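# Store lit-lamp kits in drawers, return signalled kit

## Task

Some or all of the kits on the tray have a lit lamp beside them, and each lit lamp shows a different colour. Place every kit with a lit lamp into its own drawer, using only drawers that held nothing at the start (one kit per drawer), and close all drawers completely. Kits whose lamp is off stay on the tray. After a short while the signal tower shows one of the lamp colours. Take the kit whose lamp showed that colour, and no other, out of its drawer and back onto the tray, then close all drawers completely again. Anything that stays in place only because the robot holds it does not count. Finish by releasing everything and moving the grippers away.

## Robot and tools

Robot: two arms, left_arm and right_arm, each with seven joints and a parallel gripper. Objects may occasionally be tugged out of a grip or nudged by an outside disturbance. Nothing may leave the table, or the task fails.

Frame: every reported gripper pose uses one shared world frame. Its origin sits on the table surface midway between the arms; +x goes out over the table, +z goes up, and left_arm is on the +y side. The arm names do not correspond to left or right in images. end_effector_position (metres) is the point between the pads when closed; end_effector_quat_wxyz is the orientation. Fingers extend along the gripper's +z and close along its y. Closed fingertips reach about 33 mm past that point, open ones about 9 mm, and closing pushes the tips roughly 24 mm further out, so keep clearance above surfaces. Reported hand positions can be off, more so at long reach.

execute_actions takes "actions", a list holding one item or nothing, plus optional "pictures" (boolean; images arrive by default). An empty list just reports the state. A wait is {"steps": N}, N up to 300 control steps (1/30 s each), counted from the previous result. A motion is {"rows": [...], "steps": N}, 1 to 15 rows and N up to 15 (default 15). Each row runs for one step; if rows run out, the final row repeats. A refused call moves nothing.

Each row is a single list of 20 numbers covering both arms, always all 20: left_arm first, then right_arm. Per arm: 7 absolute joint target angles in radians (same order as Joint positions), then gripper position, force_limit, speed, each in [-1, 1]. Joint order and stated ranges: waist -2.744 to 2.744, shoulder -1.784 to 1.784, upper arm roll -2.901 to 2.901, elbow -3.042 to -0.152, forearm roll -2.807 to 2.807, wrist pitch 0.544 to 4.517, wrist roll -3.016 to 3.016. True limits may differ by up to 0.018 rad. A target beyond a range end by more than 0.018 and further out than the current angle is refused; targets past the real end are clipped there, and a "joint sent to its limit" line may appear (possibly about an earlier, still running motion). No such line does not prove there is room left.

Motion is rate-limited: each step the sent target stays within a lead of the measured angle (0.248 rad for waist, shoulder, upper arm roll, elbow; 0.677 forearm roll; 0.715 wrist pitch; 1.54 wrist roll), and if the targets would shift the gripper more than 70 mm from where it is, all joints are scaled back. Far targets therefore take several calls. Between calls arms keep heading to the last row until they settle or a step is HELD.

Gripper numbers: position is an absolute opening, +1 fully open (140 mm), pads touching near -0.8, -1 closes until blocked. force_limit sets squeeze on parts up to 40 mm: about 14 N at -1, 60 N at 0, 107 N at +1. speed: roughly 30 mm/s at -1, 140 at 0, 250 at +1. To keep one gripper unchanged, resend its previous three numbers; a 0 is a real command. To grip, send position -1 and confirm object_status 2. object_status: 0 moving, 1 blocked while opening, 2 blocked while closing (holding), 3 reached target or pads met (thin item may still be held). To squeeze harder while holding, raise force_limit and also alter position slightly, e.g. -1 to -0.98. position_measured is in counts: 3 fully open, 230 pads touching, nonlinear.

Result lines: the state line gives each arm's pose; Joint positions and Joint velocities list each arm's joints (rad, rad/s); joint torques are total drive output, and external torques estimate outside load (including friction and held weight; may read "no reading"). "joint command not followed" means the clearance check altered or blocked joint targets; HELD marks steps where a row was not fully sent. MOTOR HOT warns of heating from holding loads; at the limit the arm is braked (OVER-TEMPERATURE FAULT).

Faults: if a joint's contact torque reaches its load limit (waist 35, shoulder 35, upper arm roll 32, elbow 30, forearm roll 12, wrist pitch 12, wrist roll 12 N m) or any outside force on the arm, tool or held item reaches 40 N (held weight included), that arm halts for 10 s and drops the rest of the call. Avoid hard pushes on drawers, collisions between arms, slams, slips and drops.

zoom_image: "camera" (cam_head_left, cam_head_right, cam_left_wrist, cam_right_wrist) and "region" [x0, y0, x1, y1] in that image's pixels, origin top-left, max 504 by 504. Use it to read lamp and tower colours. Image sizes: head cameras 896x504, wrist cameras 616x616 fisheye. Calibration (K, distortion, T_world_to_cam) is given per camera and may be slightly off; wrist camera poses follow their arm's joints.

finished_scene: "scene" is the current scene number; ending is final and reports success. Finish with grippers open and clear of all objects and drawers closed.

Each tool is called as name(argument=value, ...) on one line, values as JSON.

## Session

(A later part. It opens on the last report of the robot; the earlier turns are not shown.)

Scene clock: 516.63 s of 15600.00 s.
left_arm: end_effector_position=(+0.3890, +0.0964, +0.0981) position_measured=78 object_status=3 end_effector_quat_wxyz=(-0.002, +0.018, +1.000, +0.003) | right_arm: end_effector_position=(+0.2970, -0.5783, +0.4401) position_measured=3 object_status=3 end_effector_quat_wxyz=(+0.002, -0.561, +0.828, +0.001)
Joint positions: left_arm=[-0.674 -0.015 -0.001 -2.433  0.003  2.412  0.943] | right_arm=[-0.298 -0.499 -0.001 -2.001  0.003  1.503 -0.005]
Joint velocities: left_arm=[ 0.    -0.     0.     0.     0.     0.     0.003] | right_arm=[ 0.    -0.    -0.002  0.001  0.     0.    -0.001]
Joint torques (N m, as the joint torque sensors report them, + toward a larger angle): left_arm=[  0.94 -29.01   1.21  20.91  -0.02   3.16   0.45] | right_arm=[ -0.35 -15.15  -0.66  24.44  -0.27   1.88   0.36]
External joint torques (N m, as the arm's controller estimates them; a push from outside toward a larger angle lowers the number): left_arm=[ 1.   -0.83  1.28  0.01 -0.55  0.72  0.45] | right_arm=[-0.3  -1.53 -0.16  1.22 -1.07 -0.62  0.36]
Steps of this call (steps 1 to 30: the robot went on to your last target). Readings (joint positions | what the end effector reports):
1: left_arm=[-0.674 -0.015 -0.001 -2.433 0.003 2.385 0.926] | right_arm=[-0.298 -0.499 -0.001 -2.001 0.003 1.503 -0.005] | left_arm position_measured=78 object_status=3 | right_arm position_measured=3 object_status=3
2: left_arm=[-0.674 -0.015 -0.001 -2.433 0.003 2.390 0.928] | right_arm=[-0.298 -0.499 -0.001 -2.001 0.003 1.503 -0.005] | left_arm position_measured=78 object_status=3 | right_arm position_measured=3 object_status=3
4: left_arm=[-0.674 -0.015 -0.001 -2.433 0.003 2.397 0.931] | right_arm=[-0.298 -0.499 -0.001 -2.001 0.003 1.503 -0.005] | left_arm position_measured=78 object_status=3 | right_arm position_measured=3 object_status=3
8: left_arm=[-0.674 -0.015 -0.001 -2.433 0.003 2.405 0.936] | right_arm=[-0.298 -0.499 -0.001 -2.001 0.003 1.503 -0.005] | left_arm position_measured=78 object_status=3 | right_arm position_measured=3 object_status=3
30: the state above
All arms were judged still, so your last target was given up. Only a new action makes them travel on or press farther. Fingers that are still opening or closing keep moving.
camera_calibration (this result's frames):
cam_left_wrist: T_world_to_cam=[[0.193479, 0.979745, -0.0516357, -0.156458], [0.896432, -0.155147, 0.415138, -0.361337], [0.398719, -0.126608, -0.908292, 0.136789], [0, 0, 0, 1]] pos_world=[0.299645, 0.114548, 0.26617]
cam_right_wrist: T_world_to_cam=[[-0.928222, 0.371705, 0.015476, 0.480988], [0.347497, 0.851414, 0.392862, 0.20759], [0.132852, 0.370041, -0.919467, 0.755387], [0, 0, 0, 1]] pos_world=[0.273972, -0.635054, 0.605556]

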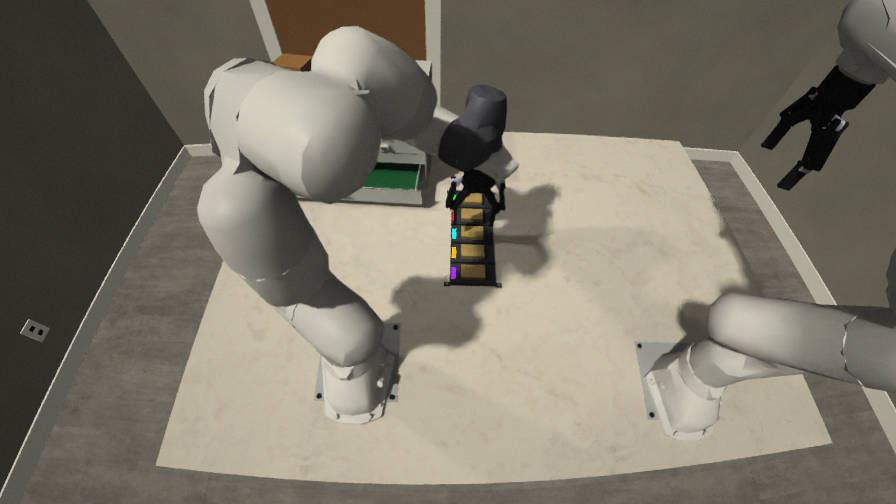

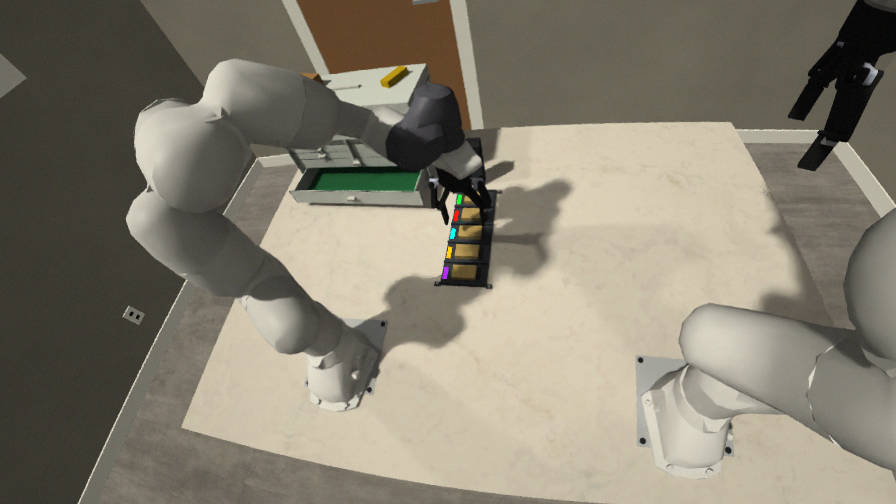

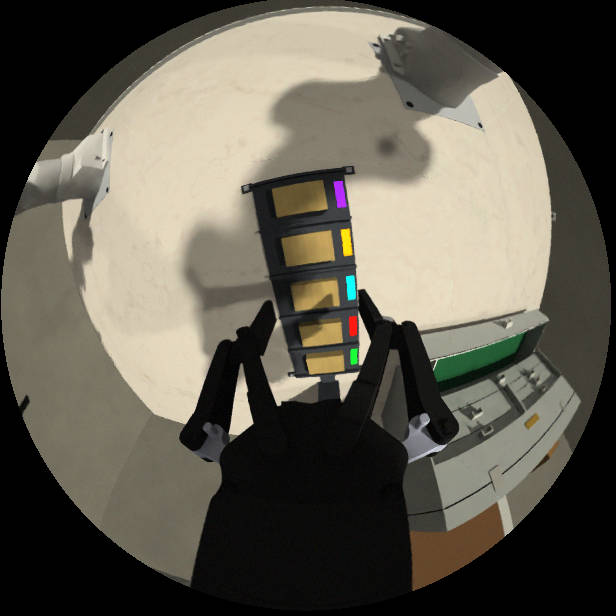

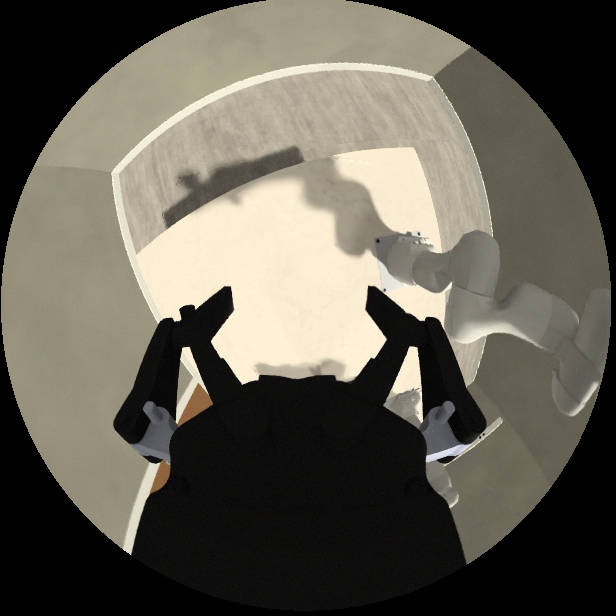

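execute_actions(actions=[{"rows":[[-0.665,0.01,0,-2.44,0,2.47,0.951,0.35,0,0.3, -0.3,-0.5,0,-2.0,0,1.5,0,1,0,0],[-0.665,0.01,0,-2.44,0,2.47,0.951,0.35,0,0.3, -0.3,-0.5,0,-2.0,0,1.5,0,1,0,0],[-0.665,0.01,0,-2.44,0,2.47,0.951,0.35,0,0.3, -0.3,-0.5,0,-2.0,0,1.5,0,1,0,0],[-0.665,0.04,0,-2.445,0,2.51,0.951,0.35,0,0.3, -0.3,-0.5,0,-2.0,0,1.5,0,1,0,0],[-0.665,0.04,0,-2.445,0,2.51,0.951,0.35,0,0.3, -0.3,-0.5,0,-2.0,0,1.5,0,1,0,0],[-0.665,0.04,0,-2.445,0,2.51,0.951,0.35,0,0.3, -0.3,-0.5,0,-2.0,0,1.5,0,1,0,0],[-0.665,0.07,0,-2.451,0,2.545,0.951,0.35,0,0.3, -0.3,-0.5,0,-2.0,0,1.5,0,1,0,0],[-0.665,0.07,0,-2.451,0,2.545,0.951,0.35,0,0.3, -0.3,-0.5,0,-2.0,0,1.5,0,1,0,0],[-0.665,0.07,0,-2.451,0,2.56,0.951,0.35,0,0.3, -0.3,-0.5,0,-2.0,0,1.5,0,1,0,0],[-0.665,0.085,0,-2.454,0,2.56,0.951,0.35,0,0.3, -0.3,-0.5,0,-2.0,0,1.5,0,1,0,0],[-0.665,0.085,0,-2.454,0,2.56,0.951,0.35,0,0.3, -0.3,-0.5,0,-2.0,0,1.5,0,1,0,0],[-0.665,0.099,0,-2.457,0,2.56,0.951,0.35,0,0.3, -0.3,-0.5,0,-2.0,0,1.5,0,1,0,0]],"steps":15}], pictures=false)

execute_actions(actions=[{"steps":20}])

zoom_image(camera="cam_left_wrist", region=[200, 180, 440, 400])

zoom_image(camera="cam_head_right", region=[400, 160, 540, 300])

Scene clock: 544.63 s of 15600.00 s.
left_arm: end_effector_position=(+0.3899, +0.0993, +0.0475) position_measured=85 object_status=3 end_effector_quat_wxyz=(-0.004, +0.015, +1.000, +0.004) | right_arm: end_effector_position=(+0.2970, -0.5783, +0.4401) position_measured=3 object_status=3 end_effector_quat_wxyz=(+0.002, -0.561, +0.828, +0.001)
Joint positions: left_arm=[-0.668  0.094 -0.001 -2.456  0.003  2.539  0.944] | right_arm=[-0.298 -0.499 -0.001 -2.001  0.003  1.503 -0.005]
Joint velocities: left_arm=[ 0.     0.079 -0.    -0.029 -0.     0.089  0.   ] | right_arm=[ 0.001 -0.001  0.     0.     0.     0.001  0.001]
Joint torques (N m, as the joint torque sensors report them, + toward a larger angle): left_arm=[  1.19 -30.81   0.87  20.5    0.02   3.34   0.49] | right_arm=[ -0.82 -15.12  -0.42  24.14  -0.2    1.86   0.39]
External joint torques (N m, as the arm's controller estimates them; a push from outside toward a larger angle lowers the number): left_arm=[ 1.2   1.92  0.79 -0.22 -0.44  0.65  0.48] | right_arm=[-0.76 -1.58  0.08  0.96 -1.   -0.64  0.39]
Steps of this call (steps 1 to 90: nothing new was sent; then 24.50 s passed at rest; steps 91 to 105: all 15 steps of this action). Readings (joint positions | what the end effector reports):
91: left_arm=[-0.673 -0.012 -0.001 -2.433 0.003 2.421 0.944] | right_arm=[-0.298 -0.499 -0.001 -2.001 0.003 1.503 -0.005] | left_arm position_measured=78 object_status=0 | right_arm position_measured=3 object_status=3
92: left_arm=[-0.672 -0.006 -0.001 -2.434 0.003 2.430 0.944] | right_arm=[-0.298 -0.499 -0.001 -2.001 0.003 1.503 -0.005] | left_arm position_measured=84 object_status=0 | right_arm position_measured=3 object_status=3
94: left_arm=[-0.669 0.007 -0.001 -2.436 0.003 2.448 0.944] | right_arm=[-0.298 -0.499 -0.001 -2.001 0.003 1.503 -0.005] | left_arm position_measured=85 object_status=0 | right_arm position_measured=3 object_status=3
98: left_arm=[-0.668 0.047 -0.001 -2.444 0.003 2.491 0.944] | right_arm=[-0.298 -0.499 -0.001 -2.001 0.003 1.503 -0.005] | left_arm position_measured=85 object_status=0 | right_arm position_measured=3 object_status=3
105: the state above

Scene clock: 545.30 s of 15600.00 s.
left_arm: end_effector_position=(+0.3930, +0.0970, +0.0471) position_measured=85 object_status=3 end_effector_quat_wxyz=(+0.001, +0.015, +1.000, +0.000) | right_arm: end_effector_position=(+0.2970, -0.5783, +0.4401) position_measured=3 object_status=3 end_effector_quat_wxyz=(+0.002, -0.561, +0.828, +0.001)
Joint positions: left_arm=[-0.668  0.098 -0.001 -2.457  0.003  2.555  0.944] | right_arm=[-0.298 -0.499 -0.001 -2.001  0.003  1.503 -0.005]
Joint velocities: left_arm=[-0.    -0.    -0.001  0.001 -0.     0.002 -0.   ] | right_arm=[ 0.    -0.     0.     0.001  0.001 -0.    -0.   ]
Joint torques (N m, as the joint torque sensors report them, + toward a larger angle): left_arm=[  1.4  -28.25   0.73  18.36   0.     3.1    0.38] | right_arm=[ -0.64 -15.41  -0.84  24.12  -0.19   1.85   0.45]
External joint torques (N m, as the arm's controller estimates them; a push from outside toward a larger angle lowers the number): left_arm=[ 1.43  1.85  0.68 -0.67 -0.44  0.66  0.38] | right_arm=[-0.63 -1.88 -0.41  0.91 -0.99 -0.66  0.45]
Steps of this call (steps 1 to 20: the robot went on to your last target). Readings (joint positions | what the end effector reports):
1: left_arm=[-0.668 0.096 -0.001 -2.457 0.003 2.542 0.944] | right_arm=[-0.298 -0.499 -0.001 -2.001 0.003 1.503 -0.005] | left_arm position_measured=85 object_status=3 | right_arm position_measured=3 object_status=3
2: left_arm=[-0.668 0.097 -0.001 -2.457 0.003 2.544 0.944] | right_arm=[-0.298 -0.499 -0.001 -2.001 0.003 1.503 -0.005] | left_arm position_measured=85 object_status=3 | right_arm position_measured=3 object_status=3
4: left_arm=[-0.668 0.098 -0.001 -2.457 0.003 2.548 0.944] | right_arm=[-0.298 -0.499 -0.001 -2.001 0.003 1.503 -0.005] | left_arm position_measured=85 object_status=3 | right_arm position_measured=3 object_status=3
8: left_arm=[-0.668 0.098 -0.001 -2.457 0.003 2.552 0.944] | right_arm=[-0.298 -0.499 -0.001 -2.001 0.003 1.503 -0.005] | left_arm position_measured=85 object_status=3 | right_arm position_measured=3 object_status=3
20: the state above
camera_calibration (this result's frames):
cam_left_wrist: T_world_to_cam=[[0.18861, 0.980497, -0.0552406, -0.158392], [0.894929, -0.148442, 0.420793, -0.344055], [0.404387, -0.128802, -0.905473, 0.0867913], [0, 0, 0, 1]] pos_world=[0.302682, 0.11541, 0.214614]
cam_right_wrist: T_world_to_cam=[[-0.928222, 0.371705, 0.0154694, 0.480991], [0.347496, 0.851417, 0.392856, 0.207593], [0.132856, 0.370033, -0.91947, 0.755387], [0, 0, 0, 1]] pos_world=[0.273971, -0.635054, 0.60556]

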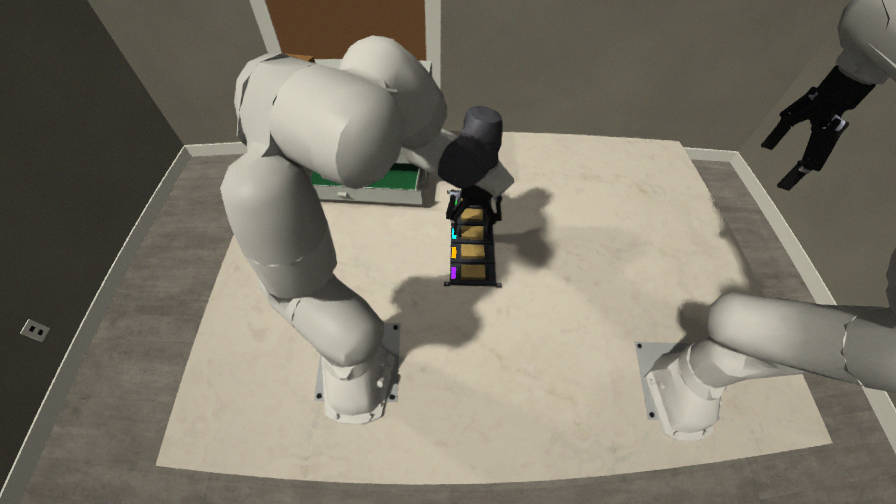

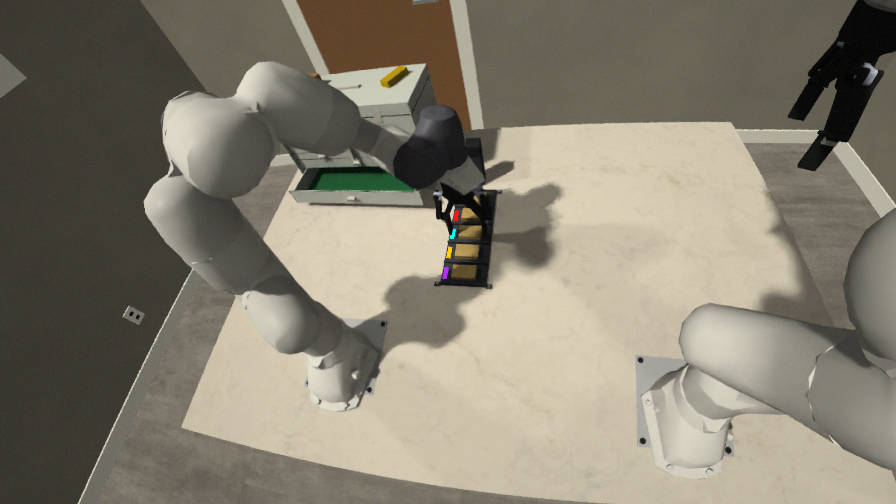

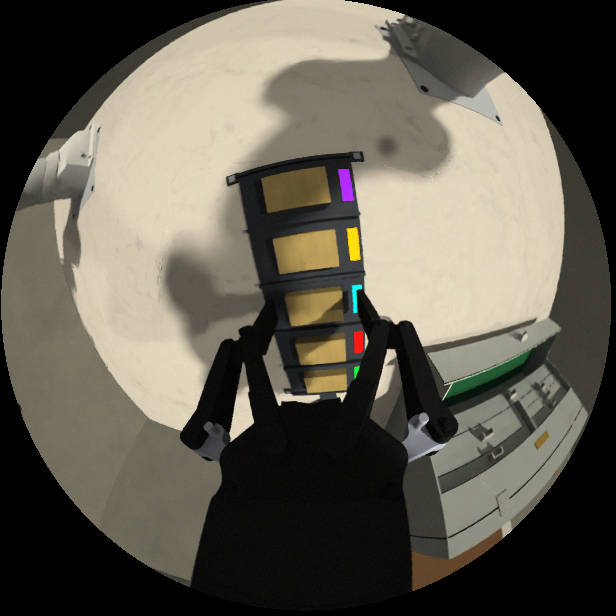

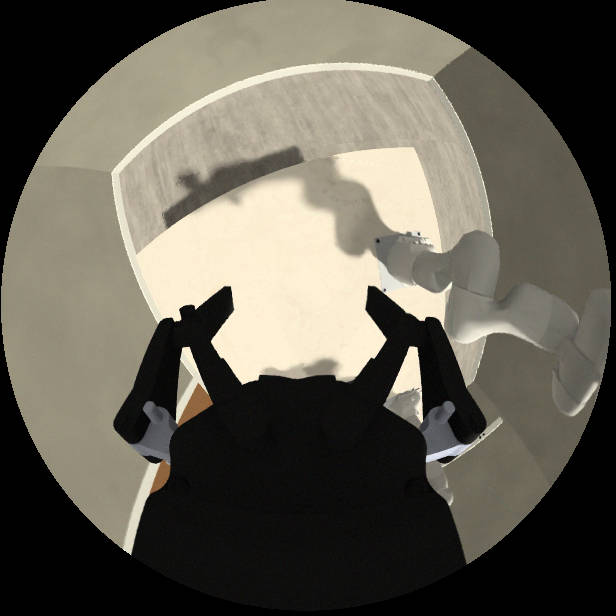

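Region (200, 180, 440, 400) of cam_left_wrist's 616x616 image, scaled by 2.100, with more detail than that image has; it fills the top 462 rows of this view, and the rest is white.

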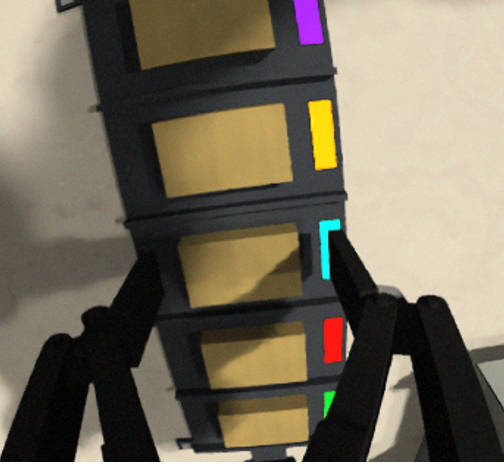

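Region (400, 160, 540, 300) of cam_head_right's 896x504 image, scaled by 3.600, with more detail than that image has.

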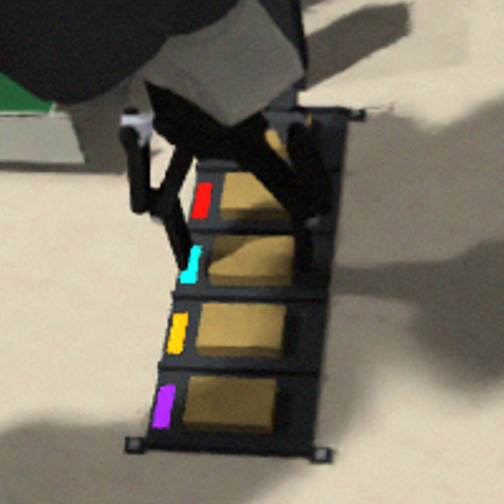

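execute_actions(actions=[{"rows":[[-0.665,0.099,0,-2.457,0,2.575,0.951,0.2,0,0, -0.3,-0.5,0,-2.0,0,1.5,0,1,0,0],[-0.665,0.099,0,-2.457,0,2.575,0.951,0.2,0,0, -0.3,-0.5,0,-2.0,0,1.5,0,1,0,0],[-0.665,0.11,0,-2.46,0,2.588,0.951,0.2,0,0, -0.3,-0.5,0,-2.0,0,1.5,0,1,0,0],[-0.665,0.11,0,-2.46,0,2.588,0.951,0.2,0,0, -0.3,-0.5,0,-2.0,0,1.5,0,1,0,0],[-0.665,0.11,0,-2.46,0,2.588,0.951,0.2,0,0, -0.3,-0.5,0,-2.0,0,1.5,0,1,0,0],[-0.665,0.122,0,-2.463,0,2.588,0.951,0.2,0,0, -0.3,-0.5,0,-2.0,0,1.5,0,1,0,0]],"steps":15}], pictures=false)

execute_actions(actions=[{"rows":[[-0.665,0.122,0,-2.463,0,2.588,0.951,-1,0,-0.5, -0.3,-0.5,0,-2.0,0,1.5,0,1,0,0]],"steps":15}])

zoom_image(camera="cam_head_right", region=[400, 160, 540, 300])

Scene clock: 565.30 s of 15600.00 s.
left_arm: end_effector_position=(+0.3919, +0.0979, +0.0364) position_measured=104 object_status=3 end_effector_quat_wxyz=(+0.000, +0.015, +1.000, +0.001) | right_arm: end_effector_position=(+0.2970, -0.5783, +0.4401) position_measured=3 object_status=3 end_effector_quat_wxyz=(+0.002, -0.561, +0.828, +0.001)
Joint positions: left_arm=[-0.668  0.12  -0.001 -2.462  0.003  2.582  0.944] | right_arm=[-0.298 -0.499 -0.001 -2.001  0.003  1.503 -0.005]
Joint velocities: left_arm=[-0.001 -0.     0.     0.    -0.001  0.012 -0.002] | right_arm=[ 0.001 -0.001 -0.001 -0.     0.     0.001  0.001]
Joint torques (N m, as the joint torque sensors report them, + toward a larger angle): left_arm=[  0.7  -29.1    0.88  18.16   0.05   3.25   0.53] | right_arm=[ -0.72 -15.49  -0.76  24.43  -0.18   1.84   0.4 ]
External joint torques (N m, as the arm's controller estimates them; a push from outside toward a larger angle lowers the number): left_arm=[ 0.73  1.46  0.81 -0.51 -0.37  0.81  0.53] | right_arm=[-0.74 -1.83 -0.38  1.17 -0.99 -0.67  0.4 ]
Steps of this call (steps 1 to 15: the robot went on to your last target; steps 16 to 90: nothing new was sent; then 16.50 s passed at rest; steps 91 to 105: all 15 steps of this action). Readings (joint positions | what the end effector reports):
91: left_arm=[-0.668 0.098 -0.001 -2.457 0.003 2.558 0.944] | right_arm=[-0.298 -0.499 -0.001 -2.001 0.003 1.503 -0.005] | left_arm position_measured=85 object_status=0 | right_arm position_measured=3 object_status=3
92: left_arm=[-0.668 0.098 -0.001 -2.457 0.003 2.561 0.944] | right_arm=[-0.298 -0.499 -0.001 -2.001 0.003 1.503 -0.005] | left_arm position_measured=92 object_status=0 | right_arm position_measured=3 object_status=3
94: left_arm=[-0.668 0.102 -0.001 -2.457 0.003 2.568 0.944] | right_arm=[-0.298 -0.499 -0.001 -2.001 0.003 1.503 -0.005] | left_arm position_measured=103 object_status=0 | right_arm position_measured=3 object_status=3
98: left_arm=[-0.668 0.115 -0.001 -2.460 0.003 2.577 0.944] | right_arm=[-0.298 -0.499 -0.001 -2.001 0.003 1.503 -0.005] | left_arm position_measured=104 object_status=0 | right_arm position_measured=3 object_status=3
105: the state above

Scene clock: 565.80 s of 15600.00 s.
left_arm: end_effector_position=(+0.3926, +0.0974, +0.0371) position_measured=134 object_status=2 end_effector_quat_wxyz=(+0.001, +0.015, +1.000, -0.000) | right_arm: end_effector_position=(+0.2970, -0.5783, +0.4401) position_measured=3 object_status=3 end_effector_quat_wxyz=(+0.002, -0.561, +0.828, +0.001)
Joint positions: left_arm=[-0.668  0.119 -0.001 -2.462  0.002  2.583  0.944] | right_arm=[-0.298 -0.499 -0.001 -2.001  0.003  1.503 -0.005]
Joint velocities: left_arm=[ 0.     0.001 -0.001  0.001 -0.     0.     0.002] | right_arm=[ 0.    -0.     0.001  0.001  0.002  0.001  0.002]
Joint torques (N m, as the joint torque sensors report them, + toward a larger angle): left_arm=[  1.18 -28.46   0.79  17.52   0.04   3.22   0.41] | right_arm=[ -0.67 -15.37  -0.95  24.15  -0.2    1.86   0.37]
External joint torques (N m, as the arm's controller estimates them; a push from outside toward a larger angle lowers the number): left_arm=[ 1.14  2.06  0.64 -1.18 -0.38  0.77  0.41] | right_arm=[-0.67 -1.8  -0.54  0.92 -1.01 -0.65  0.37]
Steps of this call (steps 1 to 15: all 15 steps of this action). Readings (joint positions | what the end effector reports):
1: left_arm=[-0.668 0.120 -0.001 -2.462 0.003 2.582 0.944] | right_arm=[-0.298 -0.499 -0.001 -2.001 0.003 1.503 -0.005] | left_arm position_measured=104 object_status=0 | right_arm position_measured=3 object_status=3
2: left_arm=[-0.668 0.120 -0.001 -2.462 0.003 2.582 0.944] | right_arm=[-0.298 -0.499 -0.001 -2.001 0.003 1.503 -0.005] | left_arm position_measured=108 object_status=0 | right_arm position_measured=3 object_status=3
4: left_arm=[-0.668 0.120 -0.001 -2.462 0.002 2.583 0.944] | right_arm=[-0.298 -0.499 -0.001 -2.001 0.003 1.503 -0.005] | left_arm position_measured=117 object_status=0 | right_arm position_measured=3 object_status=3
8: left_arm=[-0.668 0.119 -0.001 -2.462 0.002 2.583 0.944] | right_arm=[-0.298 -0.499 -0.001 -2.001 0.003 1.503 -0.005] | left_arm position_measured=134 object_status=0 | right_arm position_measured=3 object_status=3
15: the state above
camera_calibration (this result's frames):
cam_left_wrist: T_world_to_cam=[[0.18845, 0.980497, -0.0557847, -0.159161], [0.894698, -0.147982, 0.421447, -0.339363], [0.404972, -0.129332, -0.905136, 0.0778045], [0, 0, 0, 1]] pos_world=[0.302113, 0.1159, 0.204568]
cam_right_wrist: T_world_to_cam=[[-0.928222, 0.371706, 0.015462, 0.480995], [0.347495, 0.85142, 0.392851, 0.207597], [0.13286, 0.370026, -0.919472, 0.755386], [0, 0, 0, 1]] pos_world=[0.27397, -0.635053, 0.605565]

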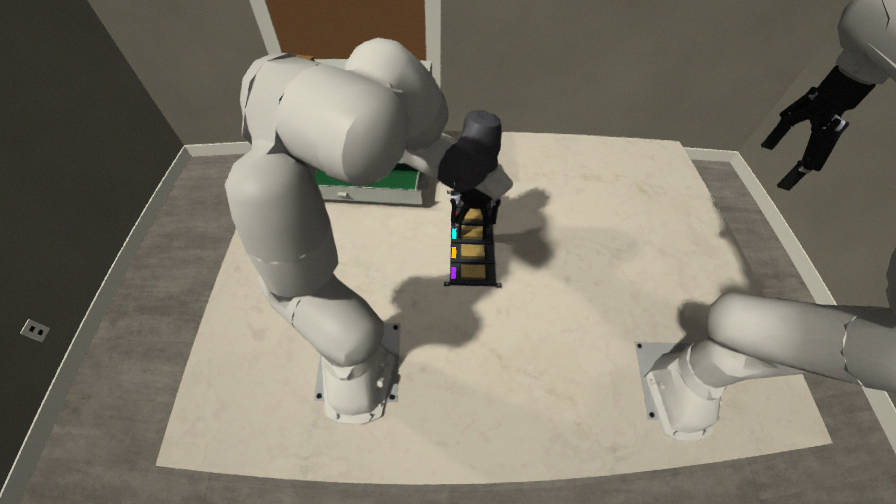

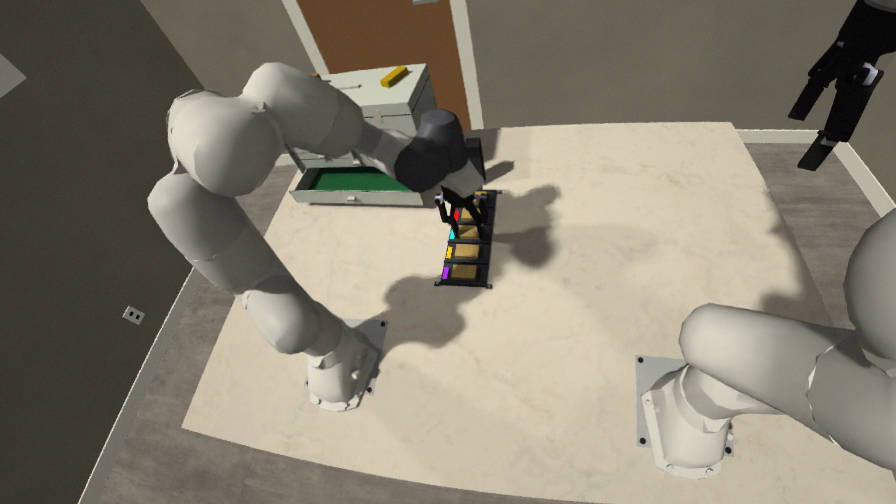

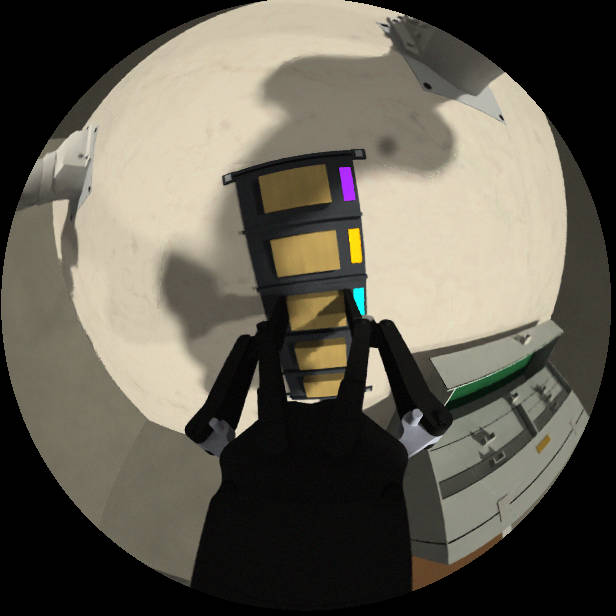

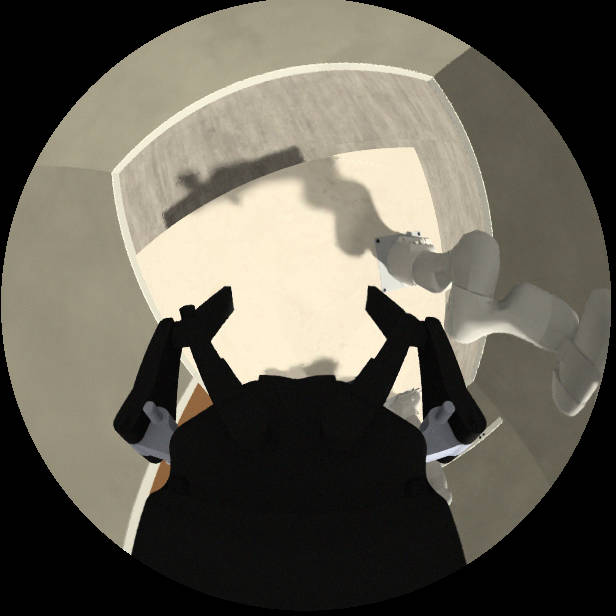

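Region (400, 160, 540, 300) of cam_head_right's 896x504 image, scaled by 3.600, with more detail than that image has.

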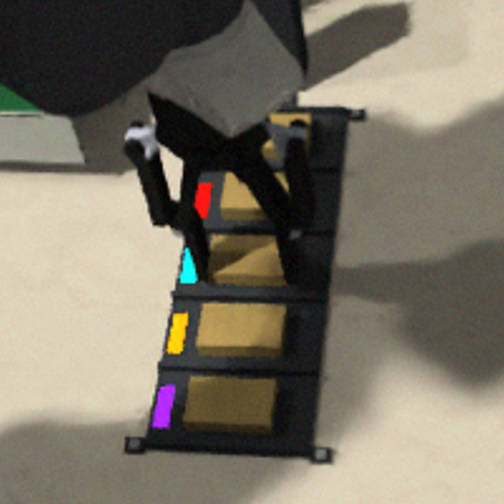

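execute_actions(actions=[{"rows":[[-0.665,0.08,0,-2.452,0,2.52,0.951,-1,0,-0.5, -0.3,-0.5,0,-2.0,0,1.5,0,1,0,0],[-0.665,0.08,0,-2.452,0,2.50,0.951,-1,0,-0.5, -0.3,-0.5,0,-2.0,0,1.5,0,1,0,0],[-0.665,0.08,0,-2.452,0,2.48,0.951,-1,0,-0.5, -0.3,-0.5,0,-2.0,0,1.5,0,1,0,0],[-0.665,0.04,0,-2.445,0,2.45,0.951,-1,0,-0.5, -0.3,-0.5,0,-2.0,0,1.5,0,1,0,0],[-0.665,0.04,0,-2.445,0,2.42,0.951,-1,0,-0.5, -0.3,-0.5,0,-2.0,0,1.5,0,1,0,0],[-0.665,0.0,0,-2.435,0,2.39,0.951,-1,0,-0.5, -0.3,-0.5,0,-2.0,0,1.5,0,1,0,0],[-0.665,0.0,0,-2.435,0,2.35,0.951,-1,0,-0.5, -0.3,-0.5,0,-2.0,0,1.5,0,1,0,0],[-0.665,-0.05,0,-2.41,0,2.31,0.951,-1,0,-0.5, -0.3,-0.5,0,-2.0,0,1.5,0,1,0,0],[-0.665,-0.05,0,-2.41,0,2.27,0.951,-1,0,-0.5, -0.3,-0.5,0,-2.0,0,1.5,0,1,0,0],[-0.665,-0.12,0,-2.375,0,2.255,0.951,-1,0,-0.5, -0.3,-0.5,0,-2.0,0,1.5,0,1,0,0]],"steps":15}], pictures=false)

execute_actions(actions=[{"rows":[[0.0565,-0.12,0,-2.375,0,2.255,1.71,-1,0,-0.5, -0.3,-0.5,0,-2.0,0,1.5,0,1,0,0]],"steps":15}], pictures=false)

execute_actions(actions=[{"rows":[[0.0595,0.038,0,-2.186,0,2.224,1.715,-1,0,-0.5, -0.3,-0.5,0,-2.0,0,1.5,0,1,0,0]],"steps":15}], pictures=false)

execute_actions(actions=[{"steps":40}])

Scene clock: 609.37 s of 15600.00 s.
left_arm: end_effector_position=(+0.4066, +0.0869, +0.1652) position_measured=134 object_status=2 end_effector_quat_wxyz=(+0.022, +0.015, +1.000, -0.016) | right_arm: end_effector_position=(+0.2970, -0.5783, +0.4401) position_measured=3 object_status=3 end_effector_quat_wxyz=(+0.002, -0.561, +0.828, +0.001)
Joint positions: left_arm=[-0.668 -0.119 -0.001 -2.373  0.002  2.308  0.944] | right_arm=[-0.298 -0.499 -0.001 -2.001  0.003  1.503 -0.005]
Joint velocities: left_arm=[ 0.001 -0.126 -0.     0.061  0.    -0.258  0.001] | right_arm=[ 0.     0.001 -0.     0.001  0.001 -0.001  0.   ]
Joint torques (N m, as the joint torque sensors report them, + toward a larger angle): left_arm=[  0.63 -20.65   0.37  18.37   0.22   1.26   0.4 ] | right_arm=[ -0.85 -15.14  -1.06  24.26  -0.18   1.84   0.35]
External joint torques (N m, as the arm's controller estimates them; a push from outside toward a larger angle lowers the number): left_arm=[ 0.54 -2.49  0.39  1.26 -0.34 -0.45  0.4 ] | right_arm=[-0.82 -1.68 -0.62  1.12 -0.98 -0.66  0.35]
Steps of this call (steps 1 to 15: the robot went on to your last target; steps 16 to 90: nothing new was sent; then 40.07 s passed at rest; steps 91 to 105: all 15 steps of this action). Readings (joint positions | what the end effector reports):
91: left_arm=[-0.668 0.114 -0.001 -2.462 0.002 2.573 0.944] | right_arm=[-0.298 -0.499 -0.001 -2.001 0.003 1.503 -0.005] | left_arm position_measured=134 object_status=2 | right_arm position_measured=3 object_status=3
92: left_arm=[-0.668 0.105 -0.001 -2.461 0.002 2.560 0.944] | right_arm=[-0.298 -0.499 -0.001 -2.001 0.003 1.503 -0.005] | left_arm position_measured=134 object_status=2 | right_arm position_measured=3 object_status=3
94: left_arm=[-0.668 0.085 -0.001 -2.457 0.002 2.530 0.944] | right_arm=[-0.298 -0.499 -0.001 -2.001 0.003 1.503 -0.005] | left_arm position_measured=134 object_status=2 | right_arm position_measured=3 object_status=3
98: left_arm=[-0.668 0.015 -0.001 -2.440 0.002 2.437 0.944] | right_arm=[-0.298 -0.499 -0.001 -2.001 0.003 1.503 -0.005] | left_arm position_measured=134 object_status=2 | right_arm position_measured=3 object_status=3
105: the state above

Scene clock: 609.87 s of 15600.00 s.
left_arm: end_effector_position=(+0.4981, +0.3728, +0.1622) position_measured=134 object_status=2 end_effector_quat_wxyz=(+0.010, -0.064, +0.998, +0.000) | right_arm: end_effector_position=(+0.2970, -0.5783, +0.4401) position_measured=3 object_status=3 end_effector_quat_wxyz=(+0.002, -0.561, +0.828, +0.001)
Joint positions: left_arm=[-0.049 -0.12  -0.003 -2.372  0.002  2.271  1.403] | right_arm=[-0.298 -0.499 -0.001 -2.001  0.003  1.503 -0.005]
Joint velocities: left_arm=[ 1.247 -0.     0.092 -0.008  0.    -0.062  0.924] | right_arm=[ 0.     0.    -0.    -0.001 -0.001 -0.001  0.001]
Joint torques (N m, as the joint torque sensors report them, + toward a larger angle): left_arm=[ -3.07 -25.95  -3.23  20.64   0.31   1.93   0.55] | right_arm=[ -0.8  -15.72  -0.82  24.46  -0.19   1.9    0.37]
External joint torques (N m, as the arm's controller estimates them; a push from outside toward a larger angle lowers the number): left_arm=[ 1.98  0.72  0.78 -0.91 -0.27 -0.32  0.56] | right_arm=[-0.78 -2.21 -0.35  1.33 -0.99 -0.59  0.37]
Steps of this call (steps 1 to 15: all 15 steps of this action). Readings (joint positions | what the end effector reports):
1: left_arm=[-0.641 -0.121 -0.014 -2.372 0.002 2.303 0.985] | right_arm=[-0.298 -0.499 -0.001 -2.001 0.003 1.503 -0.005] | left_arm position_measured=134 object_status=2 | right_arm position_measured=3 object_status=3
2: left_arm=[-0.606 -0.121 -0.017 -2.372 0.002 2.300 1.025] | right_arm=[-0.298 -0.499 -0.001 -2.001 0.003 1.503 -0.005] | left_arm position_measured=134 object_status=2 | right_arm position_measured=3 object_status=3
4: left_arm=[-0.527 -0.121 -0.015 -2.372 0.002 2.293 1.097] | right_arm=[-0.298 -0.499 -0.001 -2.001 0.003 1.503 -0.005] | left_arm position_measured=134 object_status=2 | right_arm position_measured=3 object_status=3
8: left_arm=[-0.357 -0.120 -0.009 -2.372 0.002 2.283 1.221] | right_arm=[-0.298 -0.499 -0.001 -2.001 0.003 1.503 -0.005] | left_arm position_measured=134 object_status=2 | right_arm position_measured=3 object_status=3
15: the state above

Scene clock: 610.37 s of 15600.00 s.
left_arm: end_effector_position=(+0.5464, +0.4315, +0.1590) position_measured=134 object_status=2 end_effector_quat_wxyz=(+0.002, +0.002, +1.000, +0.001) | right_arm: end_effector_position=(+0.2970, -0.5783, +0.4401) position_measured=3 object_status=3 end_effector_quat_wxyz=(+0.002, -0.561, +0.828, +0.001)
Joint positions: left_arm=[ 0.059  0.037  0.003 -2.189  0.002  2.23   1.649] | right_arm=[-0.298 -0.499 -0.001 -2.001  0.003  1.503 -0.005]
Joint velocities: left_arm=[ 0.001  0.002  0.     0.005  0.001 -0.013  0.198] | right_arm=[ 0.001  0.001  0.    -0.     0.    -0.001 -0.001]
Joint torques (N m, as the joint torque sensors report them, + toward a larger angle): left_arm=[ -0.15 -30.93  -0.36  24.1    0.43   1.95   0.49] | right_arm=[ -0.6  -15.21  -0.73  24.38  -0.15   1.85   0.36]
External joint torques (N m, as the arm's controller estimates them; a push from outside toward a larger angle lowers the number): left_arm=[-0.33  0.66 -0.55  1.47 -0.23 -0.46  0.49] | right_arm=[-0.65 -1.71 -0.37  1.22 -0.96 -0.65  0.36]
Steps of this call (steps 1 to 15: all 15 steps of this action). Readings (joint positions | what the end effector reports):
1: left_arm=[-0.012 -0.088 0.001 -2.331 0.002 2.257 1.433] | right_arm=[-0.298 -0.499 -0.001 -2.001 0.003 1.503 -0.005] | left_arm position_measured=134 object_status=2 | right_arm position_measured=3 object_status=3
2: left_arm=[0.016 -0.046 0.005 -2.280 0.002 2.254 1.461] | right_arm=[-0.298 -0.499 -0.001 -2.001 0.003 1.503 -0.005] | left_arm position_measured=134 object_status=2 | right_arm position_measured=3 object_status=3
4: left_arm=[0.047 0.005 0.009 -2.225 0.002 2.248 1.510] | right_arm=[-0.298 -0.499 -0.001 -2.001 0.003 1.503 -0.005] | left_arm position_measured=134 object_status=2 | right_arm position_measured=3 object_status=3
8: left_arm=[0.059 0.034 0.007 -2.196 0.002 2.237 1.580] | right_arm=[-0.298 -0.499 -0.001 -2.001 0.003 1.503 -0.005] | left_arm position_measured=134 object_status=2 | right_arm position_measured=3 object_status=3
15: the state above

Scene clock: 611.70 s of 15600.00 s.
left_arm: end_effector_position=(+0.5458, +0.4314, +0.1588) position_measured=134 object_status=2 end_effector_quat_wxyz=(+0.001, +0.031, +1.000, +0.001) | right_arm: end_effector_position=(+0.2970, -0.5783, +0.4401) position_measured=3 object_status=3 end_effector_quat_wxyz=(+0.002, -0.561, +0.828, +0.001)
Joint positions: left_arm=[ 0.059  0.037  0.003 -2.189  0.002  2.227  1.707] | right_arm=[-0.298 -0.499 -0.001 -2.001  0.003  1.503 -0.005]
Joint velocities: left_arm=[-0.001  0.003 -0.     0.    -0.001  0.001  0.001] | right_arm=[ 0.001  0.001 -0.001 -0.    -0.001 -0.001  0.   ]
Joint torques (N m, as the joint torque sensors report them, + toward a larger angle): left_arm=[ -0.63 -31.27  -0.76  23.99   0.46   2.05   0.5 ] | right_arm=[ -1.01 -15.4   -0.76  24.16  -0.23   1.83   0.39]
External joint torques (N m, as the arm's controller estimates them; a push from outside toward a larger angle lowers the number): left_arm=[-0.59  0.32 -0.76  1.33 -0.19 -0.35  0.5 ] | right_arm=[-1.06 -1.94 -0.39  1.05 -1.04 -0.66  0.39]
Steps of this call (steps 1 to 30: the robot went on to your last target; steps 31 to 40: nothing new was sent). Readings (joint positions | what the end effector reports):
1: left_arm=[0.059 0.037 0.003 -2.189 0.002 2.229 1.655] | right_arm=[-0.298 -0.499 -0.001 -2.001 0.003 1.503 -0.005] | left_arm position_measured=134 object_status=2 | right_arm position_measured=3 object_status=3
2: left_arm=[0.059 0.037 0.003 -2.189 0.002 2.229 1.660] | right_arm=[-0.298 -0.499 -0.001 -2.001 0.003 1.503 -0.005] | left_arm position_measured=134 object_status=2 | right_arm position_measured=3 object_status=3
4: left_arm=[0.059 0.037 0.003 -2.189 0.002 2.228 1.670] | right_arm=[-0.298 -0.499 -0.001 -2.001 0.003 1.503 -0.005] | left_arm position_measured=134 object_status=2 | right_arm position_measured=3 object_status=3
8: left_arm=[0.059 0.037 0.003 -2.189 0.002 2.228 1.683] | right_arm=[-0.298 -0.499 -0.001 -2.001 0.003 1.503 -0.005] | left_arm position_measured=134 object_status=2 | right_arm position_measured=3 object_status=3
40: the state above
All arms were judged still, so your last target was given up. Only a new action makes them travel on or press farther. Fingers that are still opening or closing keep moving.
camera_calibration (this result's frames):
cam_left_wrist: T_world_to_cam=[[0.220236, 0.973947, -0.0540697, -0.523571], [0.889861, -0.177899, 0.420117, -0.462539], [0.399553, -0.14064, -0.905858, 0.177071], [0, 0, 0, 1]] pos_world=[0.456156, 0.452548, 0.326412]
cam_right_wrist: T_world_to_cam=[[-0.928221, 0.371708, 0.0154515, 0.481], [0.347494, 0.851425, 0.39284, 0.207603], [0.132866, 0.370012, -0.919477, 0.755386], [0, 0, 0, 1]] pos_world=[0.273968, -0.635052, 0.605572]

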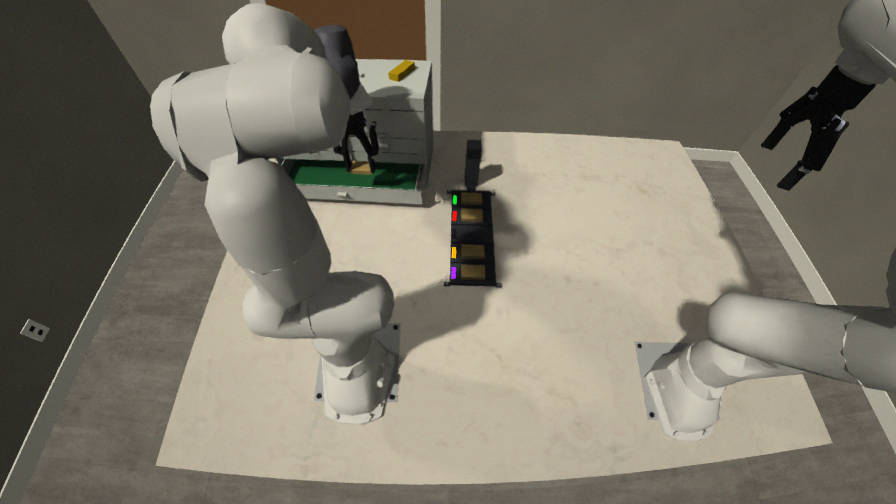

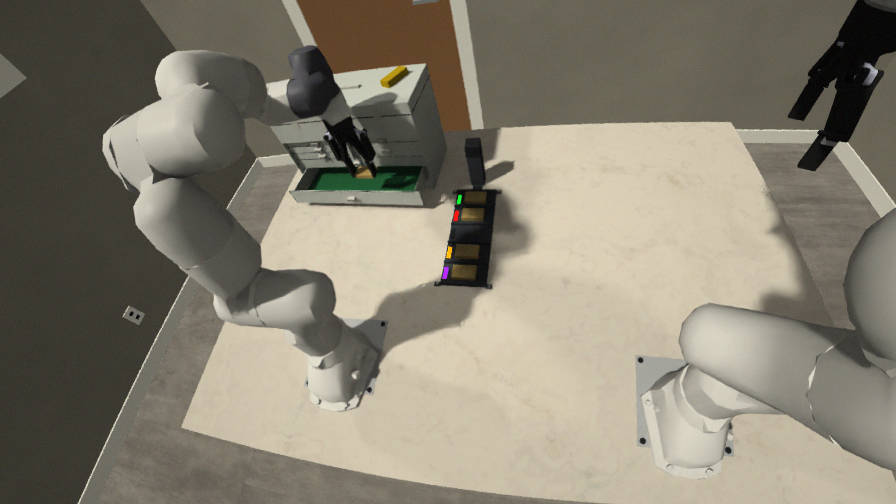

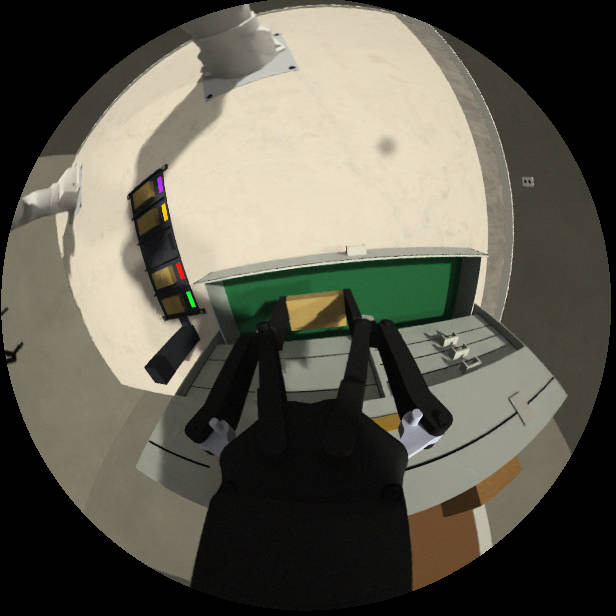

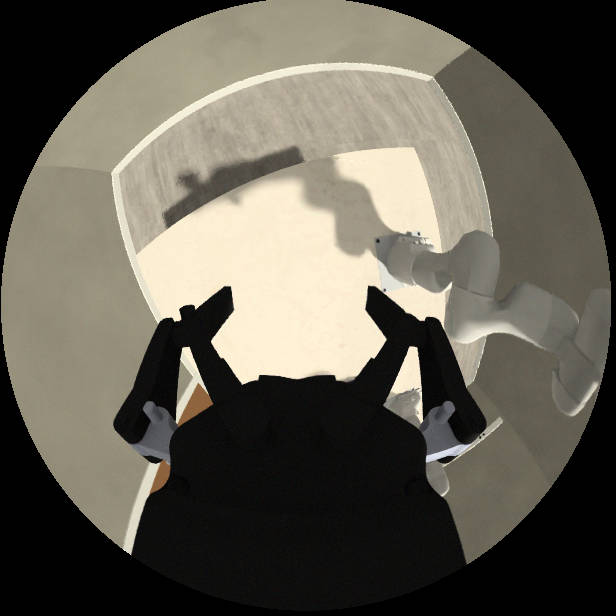

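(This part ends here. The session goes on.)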